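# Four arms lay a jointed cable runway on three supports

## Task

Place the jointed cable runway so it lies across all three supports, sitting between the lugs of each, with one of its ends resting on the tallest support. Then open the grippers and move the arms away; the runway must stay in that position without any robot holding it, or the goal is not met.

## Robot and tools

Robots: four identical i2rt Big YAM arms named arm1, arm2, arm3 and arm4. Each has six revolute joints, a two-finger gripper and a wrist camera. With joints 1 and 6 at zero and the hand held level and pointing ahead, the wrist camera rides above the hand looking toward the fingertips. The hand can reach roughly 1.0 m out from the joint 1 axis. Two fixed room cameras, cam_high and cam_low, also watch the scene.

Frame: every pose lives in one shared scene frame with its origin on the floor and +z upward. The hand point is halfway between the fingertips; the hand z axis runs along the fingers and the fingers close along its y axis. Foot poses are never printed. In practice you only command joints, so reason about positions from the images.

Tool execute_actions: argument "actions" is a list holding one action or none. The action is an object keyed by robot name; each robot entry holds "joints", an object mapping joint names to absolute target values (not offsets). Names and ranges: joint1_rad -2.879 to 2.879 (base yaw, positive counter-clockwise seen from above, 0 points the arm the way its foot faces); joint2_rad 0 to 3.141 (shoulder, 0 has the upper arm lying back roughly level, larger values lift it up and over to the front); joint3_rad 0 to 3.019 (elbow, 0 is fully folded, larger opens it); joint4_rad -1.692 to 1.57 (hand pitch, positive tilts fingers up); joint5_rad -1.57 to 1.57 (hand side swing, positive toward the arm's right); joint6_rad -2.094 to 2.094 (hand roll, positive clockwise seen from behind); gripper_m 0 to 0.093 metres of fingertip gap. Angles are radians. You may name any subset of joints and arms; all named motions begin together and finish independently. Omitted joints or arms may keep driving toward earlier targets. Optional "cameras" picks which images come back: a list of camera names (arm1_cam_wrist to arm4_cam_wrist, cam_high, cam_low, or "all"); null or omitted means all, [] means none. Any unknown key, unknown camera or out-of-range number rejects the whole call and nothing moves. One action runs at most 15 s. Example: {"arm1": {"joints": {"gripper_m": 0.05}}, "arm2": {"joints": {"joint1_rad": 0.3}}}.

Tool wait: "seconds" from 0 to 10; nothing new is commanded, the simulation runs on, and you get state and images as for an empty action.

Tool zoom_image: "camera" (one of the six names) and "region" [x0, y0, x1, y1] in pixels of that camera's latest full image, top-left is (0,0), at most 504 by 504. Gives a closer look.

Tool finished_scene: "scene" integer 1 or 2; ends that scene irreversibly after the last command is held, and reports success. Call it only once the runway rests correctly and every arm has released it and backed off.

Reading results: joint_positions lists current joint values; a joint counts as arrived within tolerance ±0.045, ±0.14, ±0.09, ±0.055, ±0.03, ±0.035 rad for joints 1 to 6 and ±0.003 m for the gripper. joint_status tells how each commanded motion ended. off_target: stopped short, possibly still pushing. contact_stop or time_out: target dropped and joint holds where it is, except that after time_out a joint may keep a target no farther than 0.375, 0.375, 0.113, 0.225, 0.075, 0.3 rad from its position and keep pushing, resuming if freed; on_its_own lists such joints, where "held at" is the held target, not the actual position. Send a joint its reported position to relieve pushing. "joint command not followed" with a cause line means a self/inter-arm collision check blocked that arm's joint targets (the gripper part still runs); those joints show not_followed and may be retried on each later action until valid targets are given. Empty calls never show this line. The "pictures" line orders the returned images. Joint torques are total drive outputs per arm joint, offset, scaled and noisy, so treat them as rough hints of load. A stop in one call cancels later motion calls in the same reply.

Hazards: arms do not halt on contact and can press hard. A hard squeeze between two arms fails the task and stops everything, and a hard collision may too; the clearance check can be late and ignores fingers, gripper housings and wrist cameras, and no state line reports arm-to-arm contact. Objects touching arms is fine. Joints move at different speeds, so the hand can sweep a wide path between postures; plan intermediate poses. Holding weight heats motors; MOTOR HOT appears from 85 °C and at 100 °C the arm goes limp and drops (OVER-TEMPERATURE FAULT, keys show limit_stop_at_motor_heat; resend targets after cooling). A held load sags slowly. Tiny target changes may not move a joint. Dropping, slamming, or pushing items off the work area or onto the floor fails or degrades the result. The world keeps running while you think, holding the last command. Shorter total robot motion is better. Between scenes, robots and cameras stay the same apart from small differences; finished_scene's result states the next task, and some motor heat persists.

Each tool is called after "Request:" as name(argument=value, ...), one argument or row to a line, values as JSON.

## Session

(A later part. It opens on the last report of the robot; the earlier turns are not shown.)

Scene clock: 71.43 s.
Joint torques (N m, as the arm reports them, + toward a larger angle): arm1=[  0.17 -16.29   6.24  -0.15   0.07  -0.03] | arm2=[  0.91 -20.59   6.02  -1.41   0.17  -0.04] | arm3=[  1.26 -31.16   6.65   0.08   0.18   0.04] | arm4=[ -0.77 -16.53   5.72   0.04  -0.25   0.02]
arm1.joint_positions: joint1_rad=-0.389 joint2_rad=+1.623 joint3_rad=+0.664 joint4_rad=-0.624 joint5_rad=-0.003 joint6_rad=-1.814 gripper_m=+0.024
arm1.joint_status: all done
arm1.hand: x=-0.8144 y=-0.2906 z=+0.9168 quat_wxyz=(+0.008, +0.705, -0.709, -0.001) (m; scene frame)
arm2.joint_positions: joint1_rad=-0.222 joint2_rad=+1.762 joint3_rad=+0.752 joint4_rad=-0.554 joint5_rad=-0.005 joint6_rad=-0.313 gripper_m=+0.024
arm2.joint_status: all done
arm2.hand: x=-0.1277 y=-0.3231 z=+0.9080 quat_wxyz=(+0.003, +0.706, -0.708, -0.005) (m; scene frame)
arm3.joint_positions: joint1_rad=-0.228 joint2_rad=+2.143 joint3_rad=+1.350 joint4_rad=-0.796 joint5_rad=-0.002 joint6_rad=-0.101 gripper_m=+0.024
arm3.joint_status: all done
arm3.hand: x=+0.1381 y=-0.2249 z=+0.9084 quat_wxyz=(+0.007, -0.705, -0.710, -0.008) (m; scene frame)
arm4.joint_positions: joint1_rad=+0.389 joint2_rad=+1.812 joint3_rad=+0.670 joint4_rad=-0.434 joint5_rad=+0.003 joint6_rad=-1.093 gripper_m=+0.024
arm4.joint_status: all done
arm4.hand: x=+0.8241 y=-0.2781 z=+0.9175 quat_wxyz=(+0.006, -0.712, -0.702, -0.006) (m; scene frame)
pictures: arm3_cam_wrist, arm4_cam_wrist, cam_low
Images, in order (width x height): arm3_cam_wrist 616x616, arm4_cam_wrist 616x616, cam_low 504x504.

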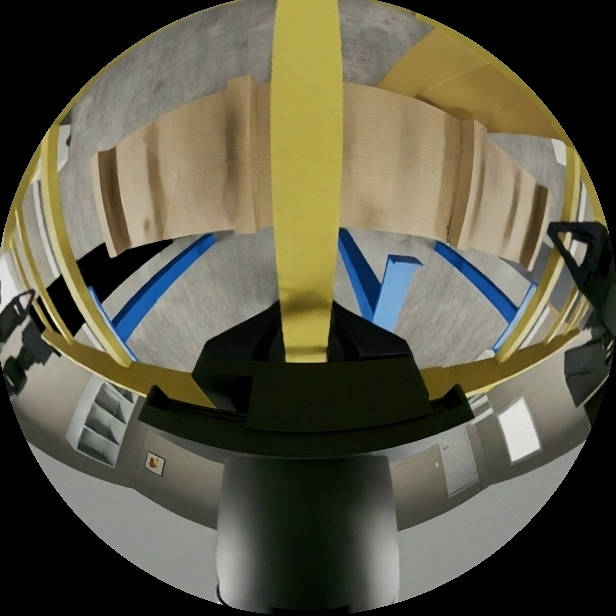

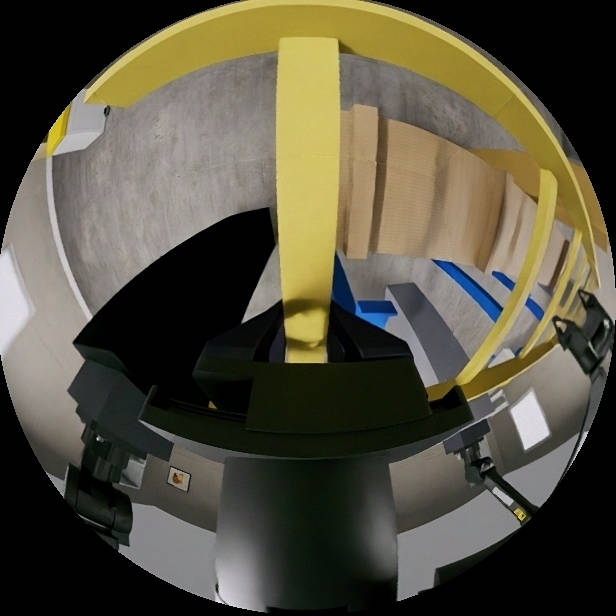

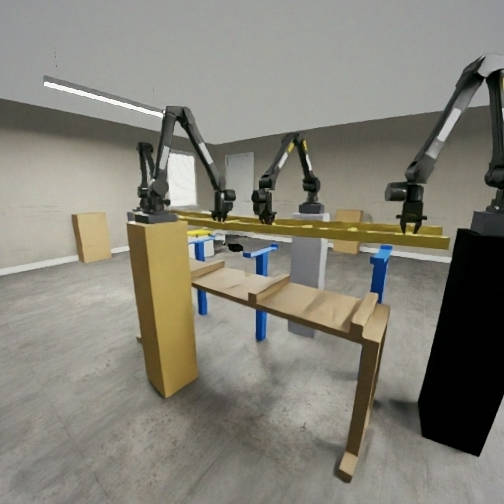

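Request:
execute_actions(
  actions=[
    {"arm1":{"joints":{"joint1_rad":-0.176,"joint6_rad":-1.606,"joint2_rad":1.52,"joint3_rad":0.648,"joint4_rad":-0.629}},"arm2":{"joints":{"joint1_rad":-0.169,"joint6_rad":-0.264,"joint2_rad":1.79,"joint3_rad":0.97,"joint4_rad":-0.68}},"arm3":{"joints":{"joint1_rad":-0.242,"joint6_rad":-0.115,"joint2_rad":1.93,"joint3_rad":1.124,"joint4_rad":-0.687}},"arm4":{"joints":{"joint1_rad":0.197,"joint6_rad":-1.293,"joint2_rad":1.70,"joint3_rad":0.614,"joint4_rad":-0.409}}},
  ],
  cameras=[],
)

Request:
execute_actions(
  actions=[
    {"arm1":{"joints":{"joint1_rad":0.042,"joint6_rad":-1.388,"joint2_rad":1.53,"joint3_rad":0.66,"joint4_rad":-0.632}},"arm2":{"joints":{"joint1_rad":-0.132,"joint6_rad":-0.227,"joint2_rad":1.91,"joint3_rad":1.185,"joint4_rad":-0.77}},"arm3":{"joints":{"joint1_rad":-0.261,"joint6_rad":-0.134,"joint2_rad":1.815,"joint3_rad":0.904,"joint4_rad":-0.585}},"arm4":{"joints":{"joint1_rad":-0.027,"joint6_rad":-1.517,"joint2_rad":1.685,"joint3_rad":0.584,"joint4_rad":-0.395}}},
  ],
  cameras=[],
)

Request:
execute_actions(
  actions=[
    {"arm1":{"joints":{"joint1_rad":0.245,"joint6_rad":-1.185,"joint2_rad":1.57,"joint3_rad":0.714,"joint4_rad":-0.646}},"arm2":{"joints":{"joint1_rad":-0.104,"joint6_rad":-0.2,"joint2_rad":2.04,"joint3_rad":1.422,"joint4_rad":-0.88}},"arm3":{"joints":{"joint1_rad":-0.288,"joint6_rad":-0.161,"joint2_rad":1.705,"joint3_rad":0.702,"joint4_rad":-0.495}},"arm4":{"joints":{"joint1_rad":-0.256,"joint6_rad":-1.746,"joint2_rad":1.695,"joint3_rad":0.598,"joint4_rad":-0.402}}},
  ],
  cameras=[],
)

Request:
execute_actions(
  actions=[
    {"arm1":{"joints":{"joint1_rad":0.42,"joint6_rad":-1.01,"joint2_rad":1.635,"joint3_rad":0.804,"joint4_rad":-0.673}},"arm2":{"joints":{"joint1_rad":-0.082,"joint6_rad":-0.177,"joint2_rad":2.19,"joint3_rad":1.70,"joint4_rad":-1.005}},"arm3":{"joints":{"joint1_rad":-0.327,"joint6_rad":-0.2,"joint2_rad":1.595,"joint3_rad":0.508,"joint4_rad":-0.415}},"arm4":{"joints":{"joint1_rad":-0.467,"joint6_rad":-1.957,"joint2_rad":1.725,"joint3_rad":0.656,"joint4_rad":-0.43}}},
  ],
)

Scene clock: 76.67 s.
Joint torques (N m, as the arm reports them, + toward a larger angle): arm1=[  0.16 -16.01   6.23   0.16   0.25  -0.04] | arm2=[ -1.09 -23.73   6.97  -1.26   0.27   0.  ] | arm3=[  1.47 -28.52   6.17  -0.22   0.09   0.02] | arm4=[ -1.   -14.96   5.62   0.23  -0.43   0.01]
arm1.joint_positions: joint1_rad=-0.174 joint2_rad=+1.593 joint3_rad=+0.635 joint4_rad=-0.622 joint5_rad=-0.008 joint6_rad=-1.599 gripper_m=+0.024
arm1.joint_status: all done
arm1.hand: x=-0.8145 y=-0.2201 z=+0.9184 quat_wxyz=(+0.007, +0.706, -0.709, -0.001) (m; scene frame)
arm2.joint_positions: joint1_rad=-0.171 joint2_rad=+1.862 joint3_rad=+0.946 joint4_rad=-0.634 joint5_rad=-0.005 joint6_rad=-0.262 gripper_m=+0.024
arm2.joint_status: all done
arm2.hand: x=-0.1278 y=-0.2523 z=+0.9124 quat_wxyz=(-0.002, +0.706, -0.708, -0.009) (m; scene frame)
arm3.joint_positions: joint1_rad=-0.242 joint2_rad=+2.017 joint3_rad=+1.109 joint4_rad=-0.678 joint5_rad=+0.001 joint6_rad=-0.114 gripper_m=+0.024
arm3.joint_status: all done
arm3.hand: x=+0.1379 y=-0.1541 z=+0.9098 quat_wxyz=(+0.008, -0.705, -0.709, -0.007) (m; scene frame)
arm4.joint_positions: joint1_rad=+0.189 joint2_rad=+1.766 joint3_rad=+0.596 joint4_rad=-0.405 joint5_rad=+0.008 joint6_rad=-1.294 gripper_m=+0.024
arm4.joint_status: all done
arm4.hand: x=+0.8249 y=-0.2078 z=+0.9208 quat_wxyz=(+0.008, -0.712, -0.702, -0.007) (m; scene frame)
pictures: none
No camera images: the call's "cameras" was empty. Leave "cameras" out to get every camera's image.

Scene clock: 77.70 s.
Joint torques (N m, as the arm reports them, + toward a larger angle): arm1=[ -0.14 -15.34   7.41  -0.23   0.28  -0.05] | arm2=[ -0.83 -26.79   8.08  -1.44   0.21  -0.12] | arm3=[  2.09 -26.36   5.28  -0.62   0.02   0.09] | arm4=[ -0.79 -14.51   5.     0.35  -0.64   0.03]
arm1.joint_positions: joint1_rad=+0.044 joint2_rad=+1.593 joint3_rad=+0.635 joint4_rad=-0.614 joint5_rad=-0.008 joint6_rad=-1.382 gripper_m=+0.024
arm1.joint_status: all done
arm1.hand: x=-0.8182 y=-0.1514 z=+0.9172 quat_wxyz=(+0.005, +0.706, -0.708, +0.002) (m; scene frame)
arm2.joint_positions: joint1_rad=-0.128 joint2_rad=+1.978 joint3_rad=+1.156 joint4_rad=-0.724 joint5_rad=-0.006 joint6_rad=-0.220 gripper_m=+0.024
arm2.joint_status: all done
arm2.hand: x=-0.1313 y=-0.1821 z=+0.9132 quat_wxyz=(-0.004, +0.706, -0.708, -0.011) (m; scene frame)
arm3.joint_positions: joint1_rad=-0.269 joint2_rad=+1.909 joint3_rad=+0.890 joint4_rad=-0.569 joint5_rad=+0.003 joint6_rad=-0.140 gripper_m=+0.024
arm3.joint_status: all done
arm3.hand: x=+0.1343 y=-0.0831 z=+0.9087 quat_wxyz=(+0.009, -0.705, -0.709, -0.007) (m; scene frame)
arm4.joint_positions: joint1_rad=-0.036 joint2_rad=+1.750 joint3_rad=+0.573 joint4_rad=-0.394 joint5_rad=+0.015 joint6_rad=-1.519 gripper_m=+0.024
arm4.joint_status: all done
arm4.hand: x=+0.8225 y=-0.1375 z=+0.9228 quat_wxyz=(+0.011, -0.711, -0.703, -0.009) (m; scene frame)
pictures: none
No camera images: the call's "cameras" was empty. Leave "cameras" out to get every camera's image.

Scene clock: 78.73 s.
Joint torques (N m, as the arm reports them, + toward a larger angle): arm1=[  0.27 -12.7    8.9   -1.14   0.05  -0.01] | arm2=[ -0.35 -26.58   9.35  -1.35   0.46  -0.05] | arm3=[  1.53 -23.3    4.92  -0.56  -0.09   0.04] | arm4=[ -0.96 -13.76   6.06  -0.12  -0.72   0.02]
arm1.joint_positions: joint1_rad=+0.241 joint2_rad=+1.596 joint3_rad=+0.675 joint4_rad=-0.615 joint5_rad=-0.003 joint6_rad=-1.183 gripper_m=+0.024
arm1.joint_status: all done
arm1.hand: x=-0.8159 y=-0.0842 z=+0.9241 quat_wxyz=(-0.010, +0.705, -0.709, +0.011) (m; scene frame)
arm2.joint_positions: joint1_rad=-0.105 joint2_rad=+2.093 joint3_rad=+1.387 joint4_rad=-0.831 joint5_rad=-0.008 joint6_rad=-0.198 gripper_m=+0.024
arm2.joint_status: all done
arm2.hand: x=-0.1294 y=-0.1132 z=+0.9179 quat_wxyz=(-0.006, +0.707, -0.708, -0.014) (m; scene frame)
arm3.joint_positions: joint1_rad=-0.290 joint2_rad=+1.793 joint3_rad=+0.684 joint4_rad=-0.478 joint5_rad=+0.006 joint6_rad=-0.162 gripper_m=+0.024
arm3.joint_status: all done
arm3.hand: x=+0.1361 y=-0.0131 z=+0.9120 quat_wxyz=(+0.009, -0.705, -0.709, -0.005) (m; scene frame)
arm4.joint_positions: joint1_rad=-0.264 joint2_rad=+1.749 joint3_rad=+0.575 joint4_rad=-0.389 joint5_rad=+0.016 joint6_rad=-1.747 gripper_m=+0.024
arm4.joint_status: all done
arm4.hand: x=+0.8257 y=-0.0683 z=+0.9242 quat_wxyz=(+0.013, -0.711, -0.703, -0.008) (m; scene frame)
pictures: none
No camera images: the call's "cameras" was empty. Leave "cameras" out to get every camera's image.

Scene clock: 79.73 s.
Joint torques (N m, as the arm reports them, + toward a larger angle): arm1=[  1.03 -14.91   8.55  -0.88   0.12   0.03] | arm2=[ -0.54 -29.54  10.79  -1.47   0.24  -0.12] | arm3=[  1.66 -18.64   4.27  -0.4   -0.14   0.06] | arm4=[ -1.1  -13.05   7.21  -0.38  -0.68   0.04]
arm1.joint_positions: joint1_rad=+0.414 joint2_rad=+1.668 joint3_rad=+0.766 joint4_rad=-0.640 joint5_rad=-0.004 joint6_rad=-1.011 gripper_m=+0.024
arm1.joint_status: all done
arm1.hand: x=-0.8156 y=-0.0154 z=+0.9212 quat_wxyz=(-0.008, +0.705, -0.709, +0.007) (m; scene frame)
arm2.joint_positions: joint1_rad=-0.082 joint2_rad=+2.236 joint3_rad=+1.654 joint4_rad=-0.953 joint5_rad=-0.004 joint6_rad=-0.174 gripper_m=+0.024
arm2.joint_status: all done
arm2.hand: x=-0.1296 y=-0.0431 z=+0.9175 quat_wxyz=(-0.008, +0.707, -0.708, -0.014) (m; scene frame)
arm3.joint_positions: joint1_rad=-0.331 joint2_rad=+1.676 joint3_rad=+0.491 joint4_rad=-0.401 joint5_rad=+0.007 joint6_rad=-0.204 gripper_m=+0.024
arm3.joint_status: all done
arm3.hand: x=+0.1355 y=+0.0568 z=+0.9154 quat_wxyz=(+0.010, -0.705, -0.710, -0.005) (m; scene frame)
arm4.joint_positions: joint1_rad=-0.473 joint2_rad=+1.762 joint3_rad=+0.624 joint4_rad=-0.410 joint5_rad=+0.015 joint6_rad=-1.959 gripper_m=+0.024
arm4.joint_status: all done
arm4.hand: x=+0.8250 y=+0.0004 z=+0.9289 quat_wxyz=(+0.019, -0.710, -0.704, -0.006) (m; scene frame)
pictures: arm1_cam_wrist, arm2_cam_wrist, arm3_cam_wrist, arm4_cam_wrist, cam_high, cam_low
Images, in order (width x height): arm1_cam_wrist 616x616, arm2_cam_wrist 616x616, arm3_cam_wrist 616x616, arm4_cam_wrist 616x616, cam_high 504x504, cam_low 504x504.

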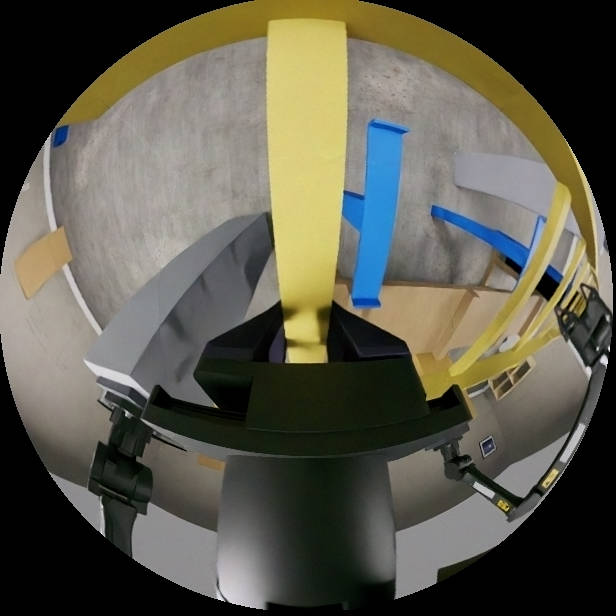

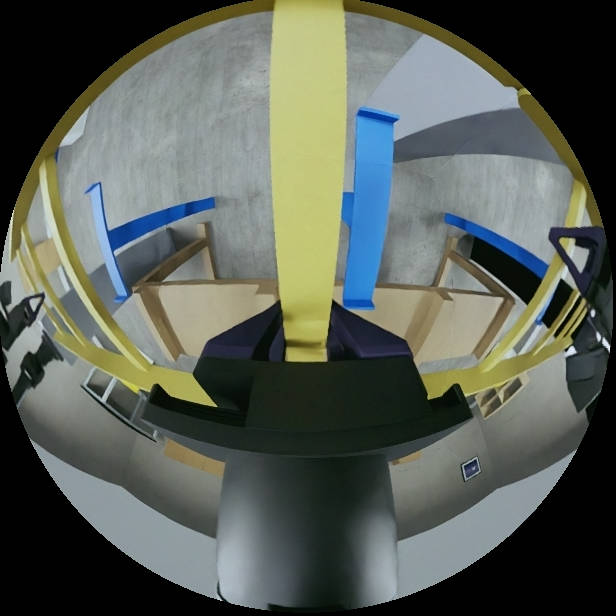

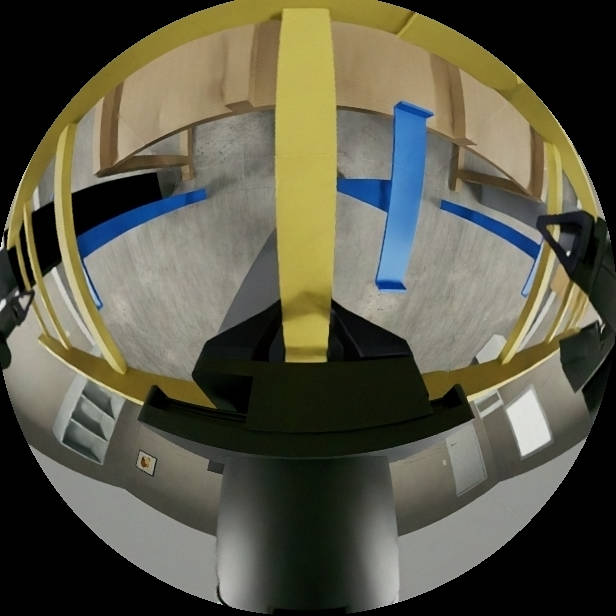

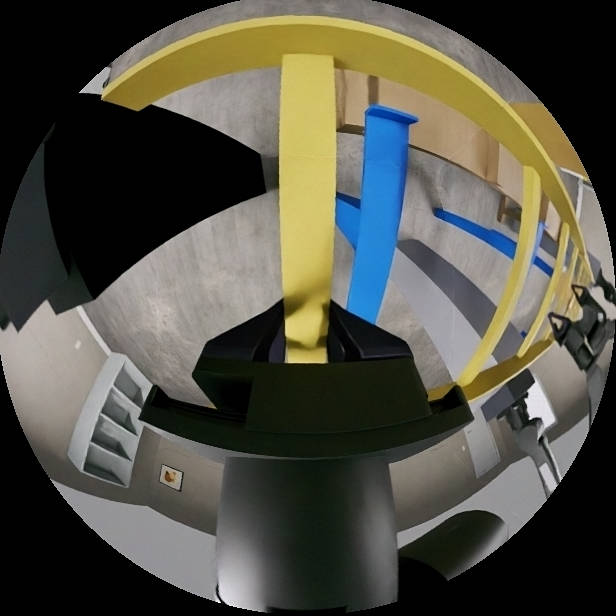

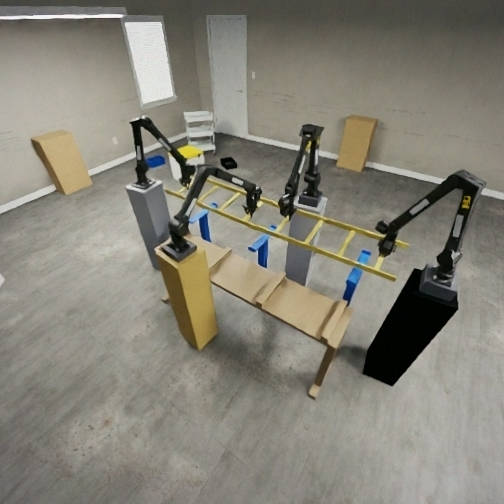

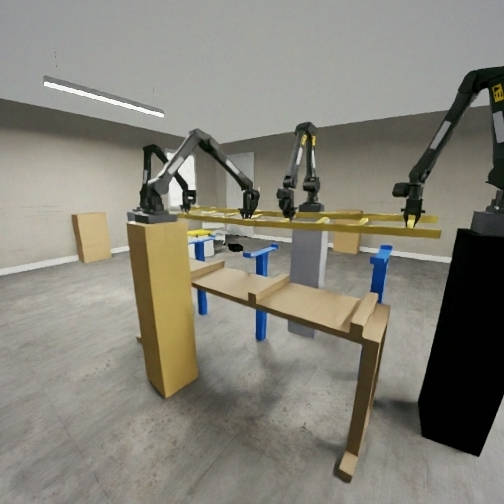

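Request:
execute_actions(
  actions=[
    {"arm1":{"joints":{"joint2_rad":1.825,"joint3_rad":0.79,"joint4_rad":-0.495}},"arm2":{"joints":{"joint2_rad":2.295,"joint3_rad":1.675,"joint4_rad":-0.89}},"arm3":{"joints":{"joint2_rad":1.91,"joint3_rad":0.51,"joint4_rad":-0.142}},"arm4":{"joints":{"joint2_rad":1.895,"joint3_rad":0.668,"joint4_rad":-0.306}}},
  ],
  cameras=[],
)

Request:
execute_actions(
  actions=[
    {"arm1":{"joints":{"joint2_rad":2.0,"joint3_rad":0.798,"joint4_rad":-0.331}},"arm2":{"joints":{"joint2_rad":2.40,"joint3_rad":1.695,"joint4_rad":-0.802}},"arm3":{"joints":{"joint2_rad":2.115,"joint3_rad":0.548,"joint4_rad":0.022}},"arm4":{"joints":{"joint2_rad":1.97,"joint3_rad":0.677,"joint4_rad":-0.24}}},
  ],
)

Scene clock: 84.87 s.
Joint torques (N m, as the arm reports them, + toward a larger angle): arm1=[  0.75 -16.81   5.89  -0.53  -0.45   0.08] | arm2=[ -0.41 -29.32   8.4   -0.84  -0.04  -0.05] | arm3=[  1.71 -17.64   0.13   0.22   0.19   0.06] | arm4=[ -1.82 -15.6    4.24  -0.14  -0.08  -0.07]
arm1.joint_positions: joint1_rad=+0.408 joint2_rad=+1.871 joint3_rad=+0.766 joint4_rad=-0.476 joint5_rad=+0.011 joint6_rad=-1.014 gripper_m=+0.024
arm1.joint_status: all done
arm1.hand: x=-0.8154 y=-0.0217 z=+0.8507 quat_wxyz=(+0.013, +0.704, -0.710, +0.009) (m; scene frame)
arm2.joint_positions: joint1_rad=-0.082 joint2_rad=+2.351 joint3_rad=+1.654 joint4_rad=-0.858 joint5_rad=+0.002 joint6_rad=-0.174 gripper_m=+0.024
arm2.joint_status: all done
arm2.hand: x=-0.1296 y=-0.0472 z=+0.8476 quat_wxyz=(-0.002, +0.706, -0.708, -0.006) (m; scene frame)
arm3.joint_positions: joint1_rad=-0.331 joint2_rad=+1.954 joint3_rad=+0.517 joint4_rad=-0.142 joint5_rad=-0.002 joint6_rad=-0.204 gripper_m=+0.024
arm3.joint_status: all done
arm3.hand: x=+0.1357 y=+0.0506 z=+0.8471 quat_wxyz=(+0.004, -0.705, -0.709, -0.004) (m; scene frame)
arm4.joint_positions: joint1_rad=-0.462 joint2_rad=+1.951 joint3_rad=+0.653 joint4_rad=-0.294 joint5_rad=-0.002 joint6_rad=-1.949 gripper_m=+0.024
arm4.joint_status: all done
arm4.hand: x=+0.8254 y=-0.0061 z=+0.8753 quat_wxyz=(-0.005, -0.710, -0.704, -0.007) (m; scene frame)
pictures: none
No camera images: the call's "cameras" was empty. Leave "cameras" out to get every camera's image.

Scene clock: 85.80 s.
Joint torques (N m, as the arm reports them, + toward a larger angle): arm1=[  1.49 -17.74   4.23  -0.2   -0.57   0.16] | arm2=[  0.03 -30.31   8.06  -1.    -0.06  -0.04] | arm3=[  1.7  -18.89  -1.77   0.38   0.45   0.08] | arm4=[ -2.56 -16.45   2.99   0.24   0.14  -0.12]
arm1.joint_positions: joint1_rad=+0.403 joint2_rad=+2.047 joint3_rad=+0.780 joint4_rad=-0.315 joint5_rad=+0.014 joint6_rad=-1.021 gripper_m=+0.024
arm1.joint_status: all done
arm1.hand: x=-0.8151 y=-0.0251 z=+0.7914 quat_wxyz=(+0.014, +0.705, -0.709, +0.010) (m; scene frame)
arm2.joint_positions: joint1_rad=-0.085 joint2_rad=+2.455 joint3_rad=+1.672 joint4_rad=-0.767 joint5_rad=+0.002 joint6_rad=-0.179 gripper_m=+0.024
arm2.joint_status: all done
arm2.hand: x=-0.1289 y=-0.0478 z=+0.7892 quat_wxyz=(-0.004, +0.707, -0.707, -0.007) (m; scene frame)
arm3.joint_positions: joint1_rad=-0.332 joint2_rad=+2.157 joint3_rad=+0.562 joint4_rad=+0.018 joint5_rad=-0.009 joint6_rad=-0.205 gripper_m=+0.024
arm3.joint_status: all done
arm3.hand: x=+0.1361 y=+0.0486 z=+0.7958 quat_wxyz=(+0.000, -0.704, -0.710, -0.005) (m; scene frame)
arm4.joint_positions: joint1_rad=-0.455 joint2_rad=+2.031 joint3_rad=+0.669 joint4_rad=-0.240 joint5_rad=-0.008 joint6_rad=-1.945 gripper_m=+0.024
arm4.joint_status: all done
arm4.hand: x=+0.8245 y=-0.0091 z=+0.8522 quat_wxyz=(-0.010, -0.709, -0.705, -0.006) (m; scene frame)
pictures: arm1_cam_wrist, arm2_cam_wrist, arm3_cam_wrist, arm4_cam_wrist, cam_high, cam_low
Images, in order (width x height): arm1_cam_wrist 616x616, arm2_cam_wrist 616x616, arm3_cam_wrist 616x616, arm4_cam_wrist 616x616, cam_high 504x504, cam_low 504x504.

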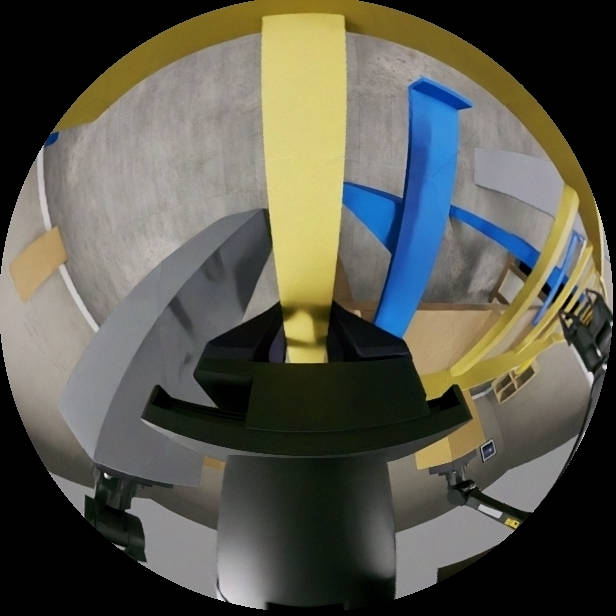

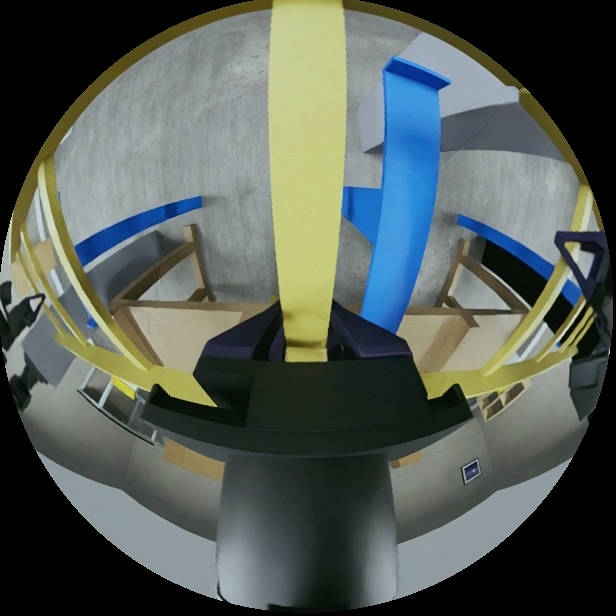

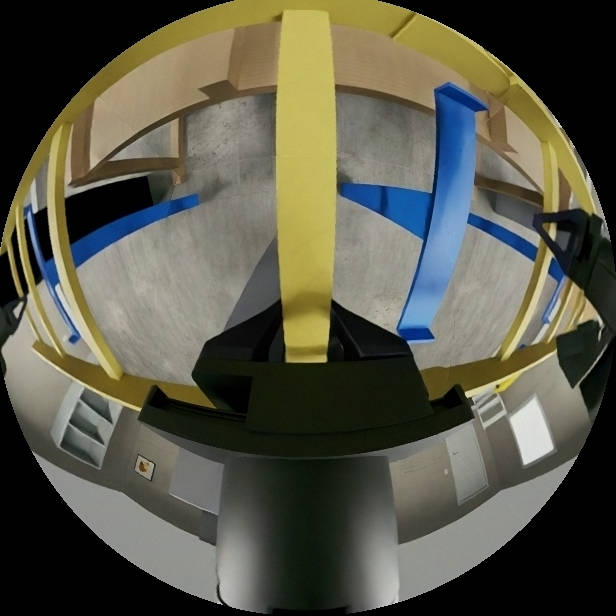

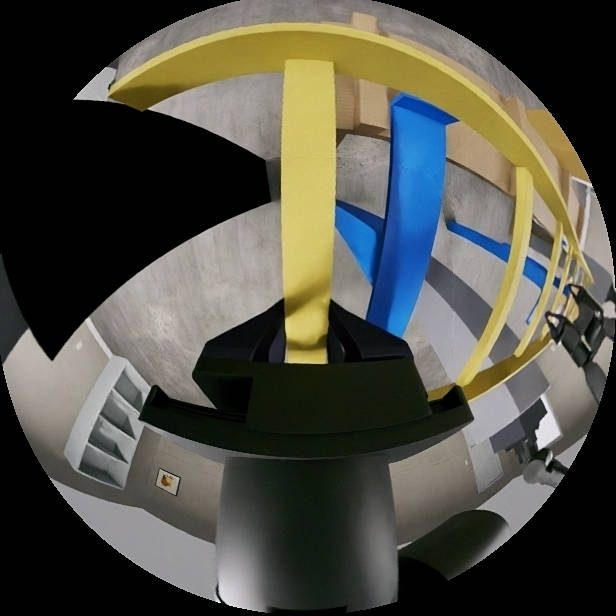

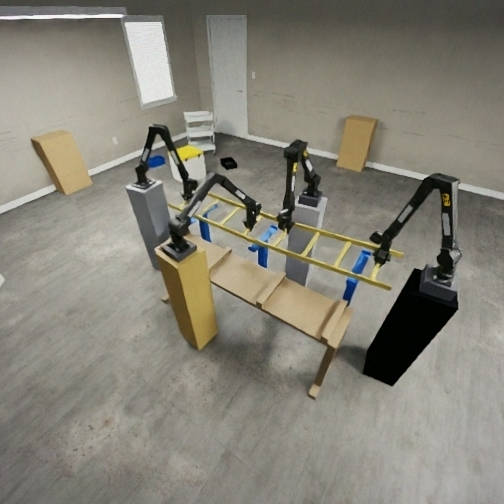

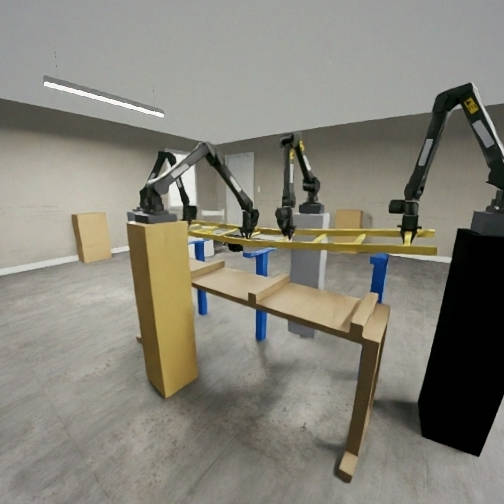

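Request:
execute_actions(
  actions=[
    {"arm1":{"joints":{"joint1_rad":0.44,"joint2_rad":2.16,"joint3_rad":0.84,"joint4_rad":-0.195}},"arm2":{"joints":{"joint2_rad":2.50,"joint3_rad":1.75,"joint4_rad":-0.74}},"arm3":{"joints":{"joint2_rad":2.29,"joint3_rad":0.585,"joint4_rad":0.15}},"arm4":{"joints":{"joint1_rad":-0.485,"joint2_rad":2.07,"joint3_rad":0.71,"joint4_rad":-0.15}}},
  ],
)

Request:
zoom_image(
  camera="cam_high",
  region=[160, 180, 420, 320],
)

Scene clock: 88.17 s.
Joint torques (N m, as the arm reports them, + toward a larger angle): arm1=[  1.76 -19.22   2.9    0.05  -0.48   0.06] | arm2=[ -0.69 -31.01   7.47  -0.88  -0.05   0.04] | arm3=[  2.13 -18.73  -3.5    0.49   0.51   0.09] | arm4=[ -2.8  -18.25   2.38   0.67   0.1   -0.07]
arm1.joint_positions: joint1_rad=+0.414 joint2_rad=+2.209 joint3_rad=+0.825 joint4_rad=-0.189 joint5_rad=+0.012 joint6_rad=-1.014 gripper_m=+0.024
arm1.joint_status: all done
arm1.hand: x=-0.8126 y=-0.0195 z=+0.7388 quat_wxyz=(+0.009, +0.707, -0.707, +0.011) (m; scene frame)
arm2.joint_positions: joint1_rad=-0.086 joint2_rad=+2.559 joint3_rad=+1.728 joint4_rad=-0.707 joint5_rad=+0.003 joint6_rad=-0.180 gripper_m=+0.024
arm2.joint_status: all done
arm2.hand: x=-0.1270 y=-0.0407 z=+0.7409 quat_wxyz=(-0.009, +0.707, -0.707, -0.010) (m; scene frame)
arm3.joint_positions: joint1_rad=-0.332 joint2_rad=+2.326 joint3_rad=+0.606 joint4_rad=+0.144 joint5_rad=-0.012 joint6_rad=-0.206 gripper_m=+0.024
arm3.joint_status: all done
arm3.hand: x=+0.1373 y=+0.0536 z=+0.7511 quat_wxyz=(-0.001, -0.704, -0.710, -0.006) (m; scene frame)
arm4.joint_positions: joint1_rad=-0.465 joint2_rad=+2.146 joint3_rad=+0.700 joint4_rad=-0.160 joint5_rad=-0.006 joint6_rad=-1.949 gripper_m=+0.024
arm4.joint_status: all done
arm4.hand: x=+0.8249 y=-0.0048 z=+0.8185 quat_wxyz=(-0.012, -0.711, -0.703, -0.008) (m; scene frame)
pictures: arm1_cam_wrist, arm2_cam_wrist, arm3_cam_wrist, arm4_cam_wrist, cam_high, cam_low
Images, in order (width x height): arm1_cam_wrist 616x616, arm2_cam_wrist 616x616, arm3_cam_wrist 616x616, arm4_cam_wrist 616x616, cam_high 504x504, cam_low 504x504.

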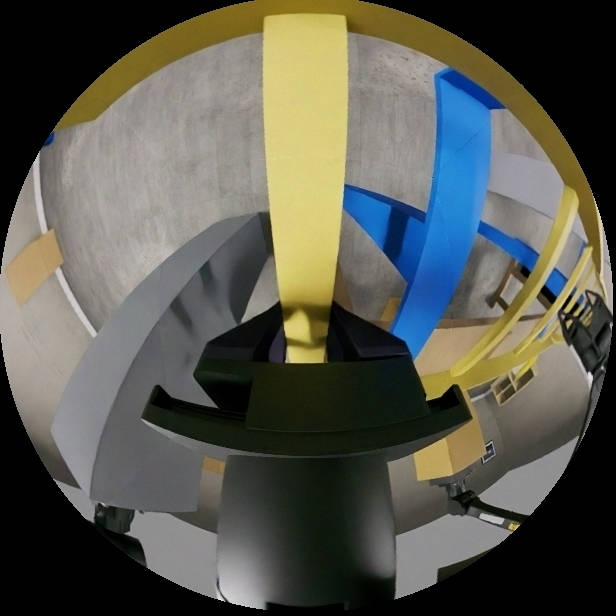

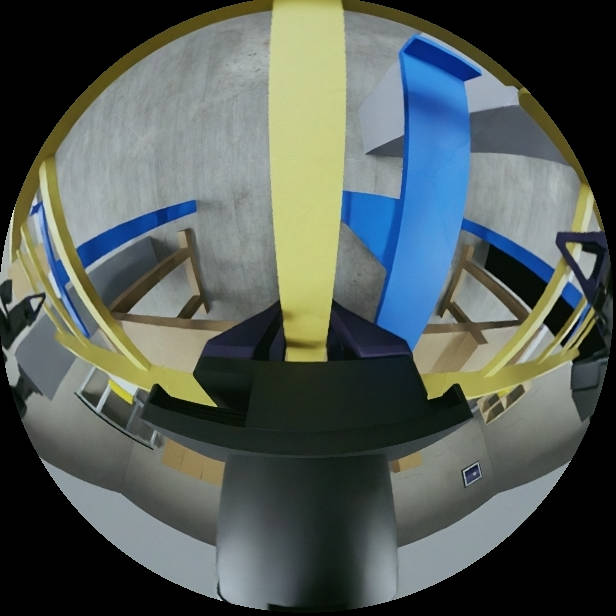

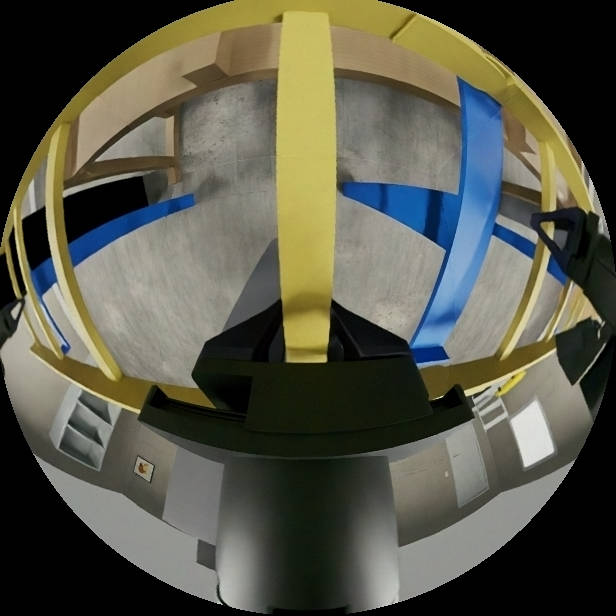

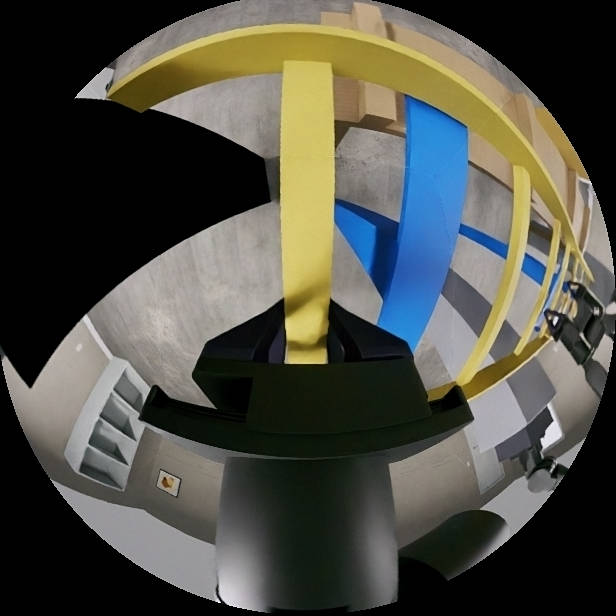

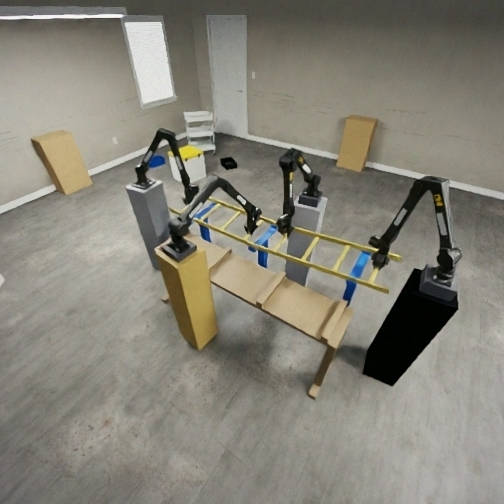

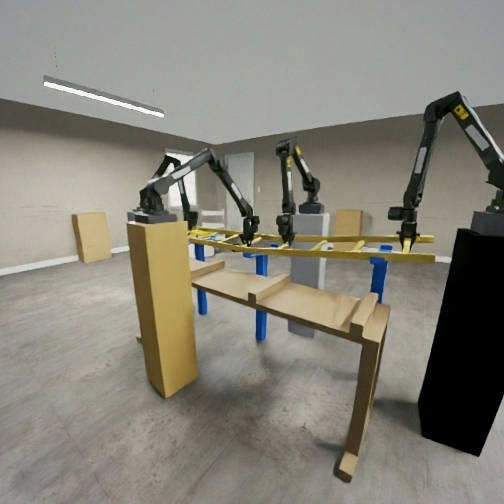

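Region (160, 180, 420, 320) of cam_high's 504x504 image, scaled by 1.938, with more detail than that image has; it fills the top 271 rows of this view, and the rest is white.

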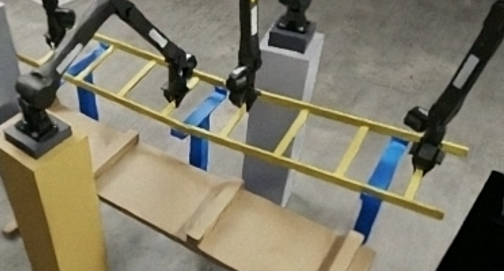

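Request:
execute_actions(
  actions=[
    {"arm1":{"joints":{"joint2_rad":2.225,"joint3_rad":0.865,"joint4_rad":-0.15}},"arm2":{"joints":{"joint2_rad":2.535,"joint3_rad":1.775,"joint4_rad":-0.72}},"arm3":{"joints":{"joint2_rad":2.385,"joint3_rad":0.615,"joint4_rad":0.2}},"arm4":{"joints":{"joint1_rad":-0.51,"joint6_rad":-1.98,"joint2_rad":2.12,"joint3_rad":0.74,"joint4_rad":-0.12}}},
  ],
  cameras=["cam_low","cam_high","arm4_cam_wrist","arm1_cam_wrist"],
)

Request:
zoom_image(
  camera="cam_high",
  region=[160, 180, 420, 320],
)

Request:
zoom_image(
  camera="cam_low",
  region=[180, 200, 450, 300],
)

Scene clock: 91.53 s.
Joint torques (N m, as the arm reports them, + toward a larger angle): arm1=[  1.96 -17.87   3.22   0.47  -0.63   0.06] | arm2=[ -0.57 -30.44   7.59  -0.7   -0.11   0.  ] | arm3=[  1.8  -16.05  -3.22   0.43   0.51   0.09] | arm4=[ -3.25 -17.44   3.35   1.29   0.38  -0.12]
arm1.joint_positions: joint1_rad=+0.414 joint2_rad=+2.259 joint3_rad=+0.844 joint4_rad=-0.157 joint5_rad=+0.016 joint6_rad=-1.014 gripper_m=+0.024
arm1.joint_status: all done
arm1.hand: x=-0.8116 y=-0.0200 z=+0.7222 quat_wxyz=(+0.010, +0.707, -0.707, +0.013) (m; scene frame)
arm2.joint_positions: joint1_rad=-0.086 joint2_rad=+2.597 joint3_rad=+1.751 joint4_rad=-0.691 joint5_rad=+0.004 joint6_rad=-0.181 gripper_m=+0.024
arm2.joint_status: all done
arm2.hand: x=-0.1265 y=-0.0394 z=+0.7232 quat_wxyz=(-0.010, +0.707, -0.707, -0.010) (m; scene frame)
arm3.joint_positions: joint1_rad=-0.332 joint2_rad=+2.400 joint3_rad=+0.629 joint4_rad=+0.196 joint5_rad=-0.012 joint6_rad=-0.207 gripper_m=+0.024
arm3.joint_status: all done
arm3.hand: x=+0.1377 y=+0.0561 z=+0.7312 quat_wxyz=(-0.001, -0.704, -0.711, -0.005) (m; scene frame)
arm4.joint_positions: joint1_rad=-0.483 joint2_rad=+2.181 joint3_rad=+0.717 joint4_rad=-0.146 joint5_rad=-0.014 joint6_rad=-1.968 gripper_m=+0.024
arm4.joint_status: all done
arm4.hand: x=+0.8245 y=+0.0001 z=+0.8086 quat_wxyz=(-0.015, -0.711, -0.703, -0.004) (m; scene frame)
pictures: arm1_cam_wrist, arm4_cam_wrist, cam_high, cam_low
Images, in order (width x height): arm1_cam_wrist 616x616, arm4_cam_wrist 616x616, cam_high 504x504, cam_low 504x504.

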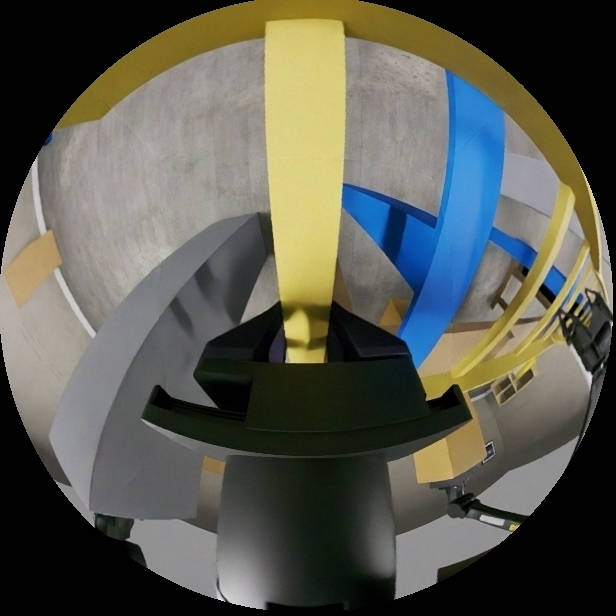

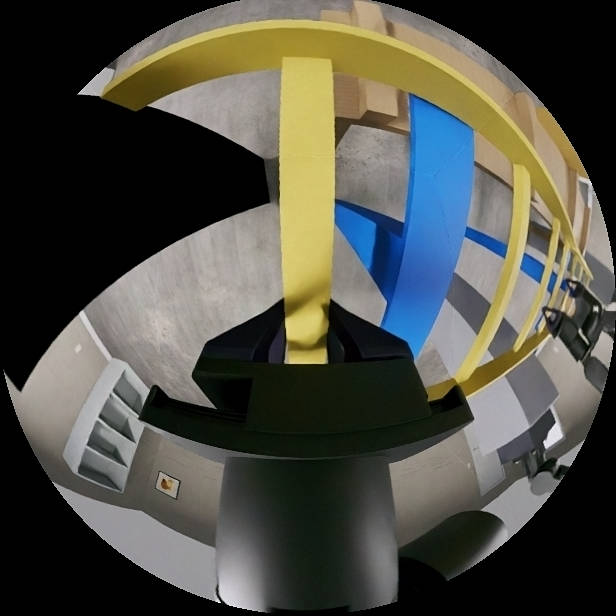

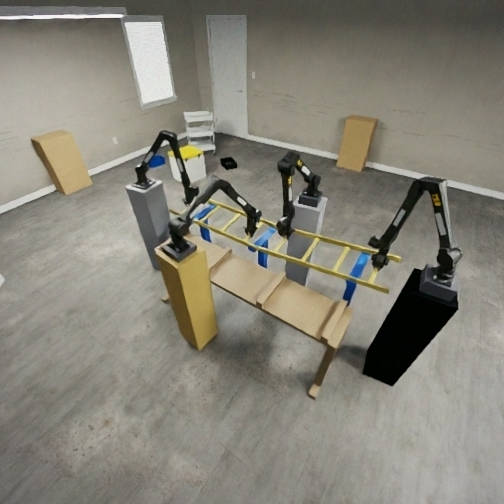

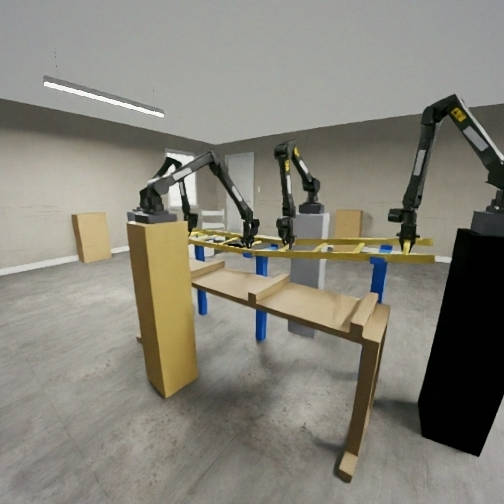

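Region (160, 180, 420, 320) of cam_high's 504x504 image, scaled by 1.938, with more detail than that image has; it fills the top 271 rows of this view, and the rest is white.

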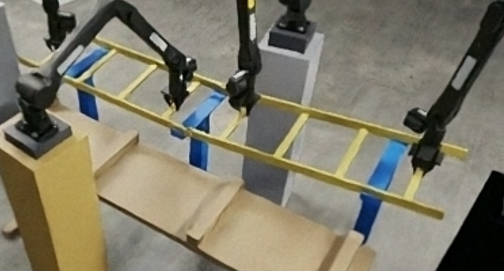

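Region (180, 200, 450, 300) of cam_low's 504x504 image, scaled by 1.867, with more detail than that image has; it fills the top 187 rows of this view, and the rest is white.

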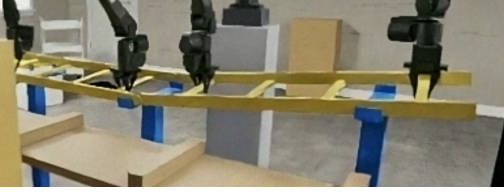

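Near rail is inside the lugs. Lower further.

Request:
execute_actions(
  actions=[
    {"arm1":{"joints":{"joint1_rad":0.425,"joint2_rad":2.31,"joint3_rad":0.885,"joint4_rad":-0.11}},"arm2":{"joints":{"joint2_rad":2.59,"joint3_rad":1.79,"joint4_rad":-0.70}},"arm3":{"joints":{"joint2_rad":2.49,"joint3_rad":0.665,"joint4_rad":0.25}},"arm4":{"joints":{"joint1_rad":-0.495,"joint2_rad":2.22,"joint3_rad":0.755,"joint4_rad":-0.08}}},
  ],
  cameras=["cam_low","cam_high","arm4_cam_wrist","arm1_cam_wrist"],
)

Request:
zoom_image(
  camera="cam_high",
  region=[160, 180, 420, 320],
)

Request:
zoom_image(
  camera="cam_low",
  region=[180, 200, 450, 300],
)

Scene clock: 94.27 s.
Joint torques (N m, as the arm reports them, + toward a larger angle): arm1=[  1.66 -17.3    1.96   0.57  -0.45   0.05] | arm2=[  0.   -30.19   7.35  -0.4   -0.14   0.01] | arm3=[  1.83 -15.12  -3.15   0.6    0.57   0.08] | arm4=[ -2.34 -13.55   2.9    1.45   0.3   -0.12]
arm1.joint_positions: joint1_rad=+0.414 joint2_rad=+2.335 joint3_rad=+0.874 joint4_rad=-0.115 joint5_rad=+0.012 joint6_rad=-1.011 gripper_m=+0.024
arm1.joint_status: all done
arm1.hand: x=-0.8121 y=-0.0199 z=+0.6969 quat_wxyz=(+0.011, +0.705, -0.709, +0.011) (m; scene frame)
arm2.joint_positions: joint1_rad=-0.087 joint2_rad=+2.631 joint3_rad=+1.766 joint4_rad=-0.680 joint5_rad=+0.006 joint6_rad=-0.178 gripper_m=+0.024
arm2.joint_status: all done
arm2.hand: x=-0.1268 y=-0.0429 z=+0.7061 quat_wxyz=(-0.007, +0.706, -0.708, -0.006) (m; scene frame)
arm3.joint_positions: joint1_rad=-0.332 joint2_rad=+2.483 joint3_rad=+0.674 joint4_rad=+0.242 joint5_rad=-0.013 joint6_rad=-0.206 gripper_m=+0.024
arm3.joint_status: all done
arm3.hand: x=+0.1372 y=+0.0526 z=+0.7066 quat_wxyz=(-0.004, -0.704, -0.710, -0.002) (m; scene frame)
arm4.joint_positions: joint1_rad=-0.483 joint2_rad=+2.230 joint3_rad=+0.734 joint4_rad=-0.110 joint5_rad=-0.012 joint6_rad=-1.968 gripper_m=+0.025
arm4.joint_status: all done
arm4.hand: x=+0.8234 y=+0.0012 z=+0.7937 quat_wxyz=(-0.013, -0.711, -0.703, -0.005) (m; scene frame)
pictures: arm1_cam_wrist, arm4_cam_wrist, cam_high, cam_low
Images, in order (width x height): arm1_cam_wrist 616x616, arm4_cam_wrist 616x616, cam_high 504x504, cam_low 504x504.

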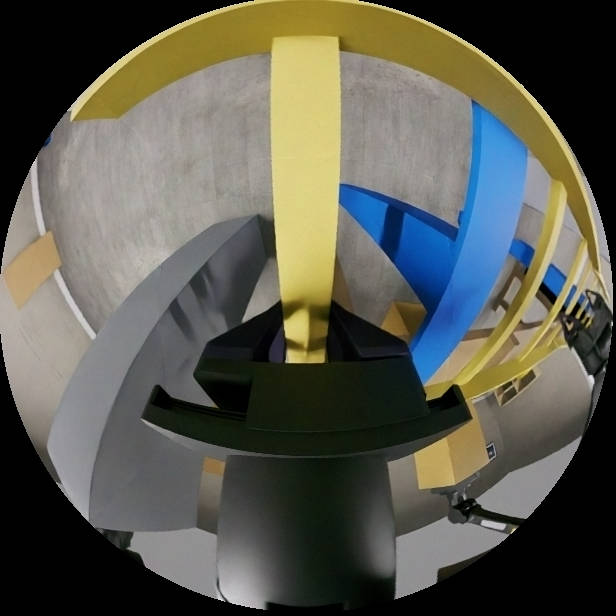

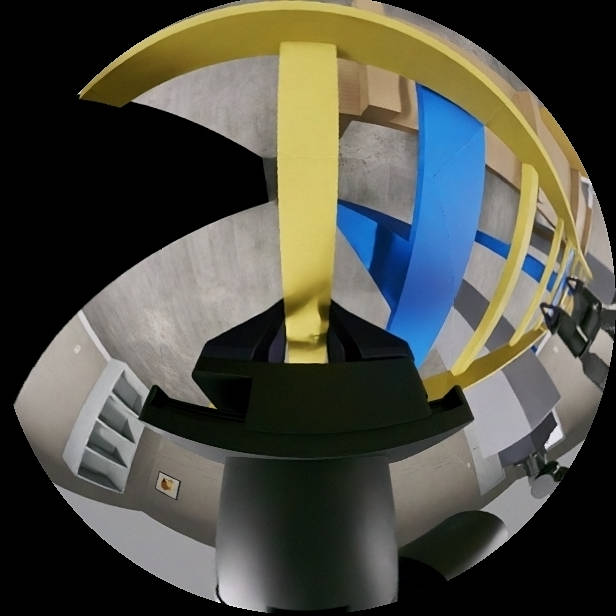

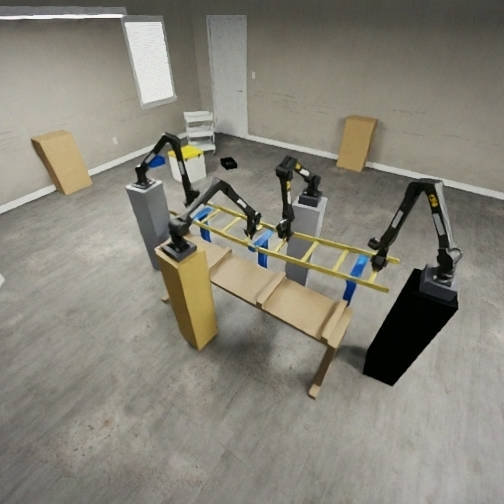

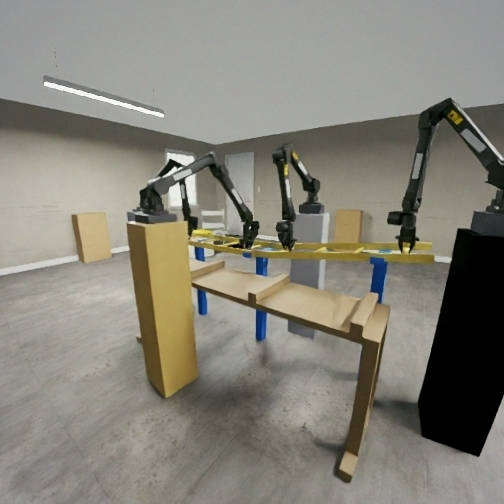

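Region (160, 180, 420, 320) of cam_high's 504x504 image, scaled by 1.938, with more detail than that image has; it fills the top 271 rows of this view, and the rest is white.

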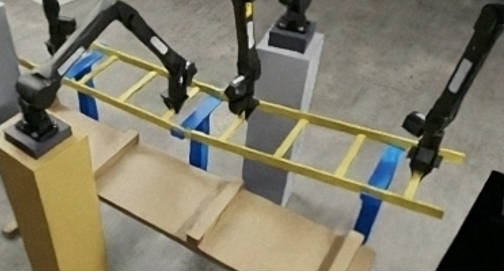

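Region (180, 200, 450, 300) of cam_low's 504x504 image, scaled by 1.867, with more detail than that image has; it fills the top 187 rows of this view, and the rest is white.

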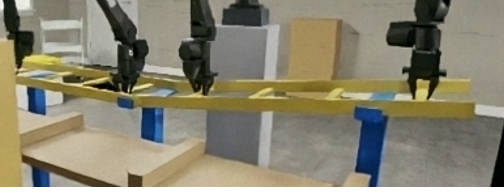

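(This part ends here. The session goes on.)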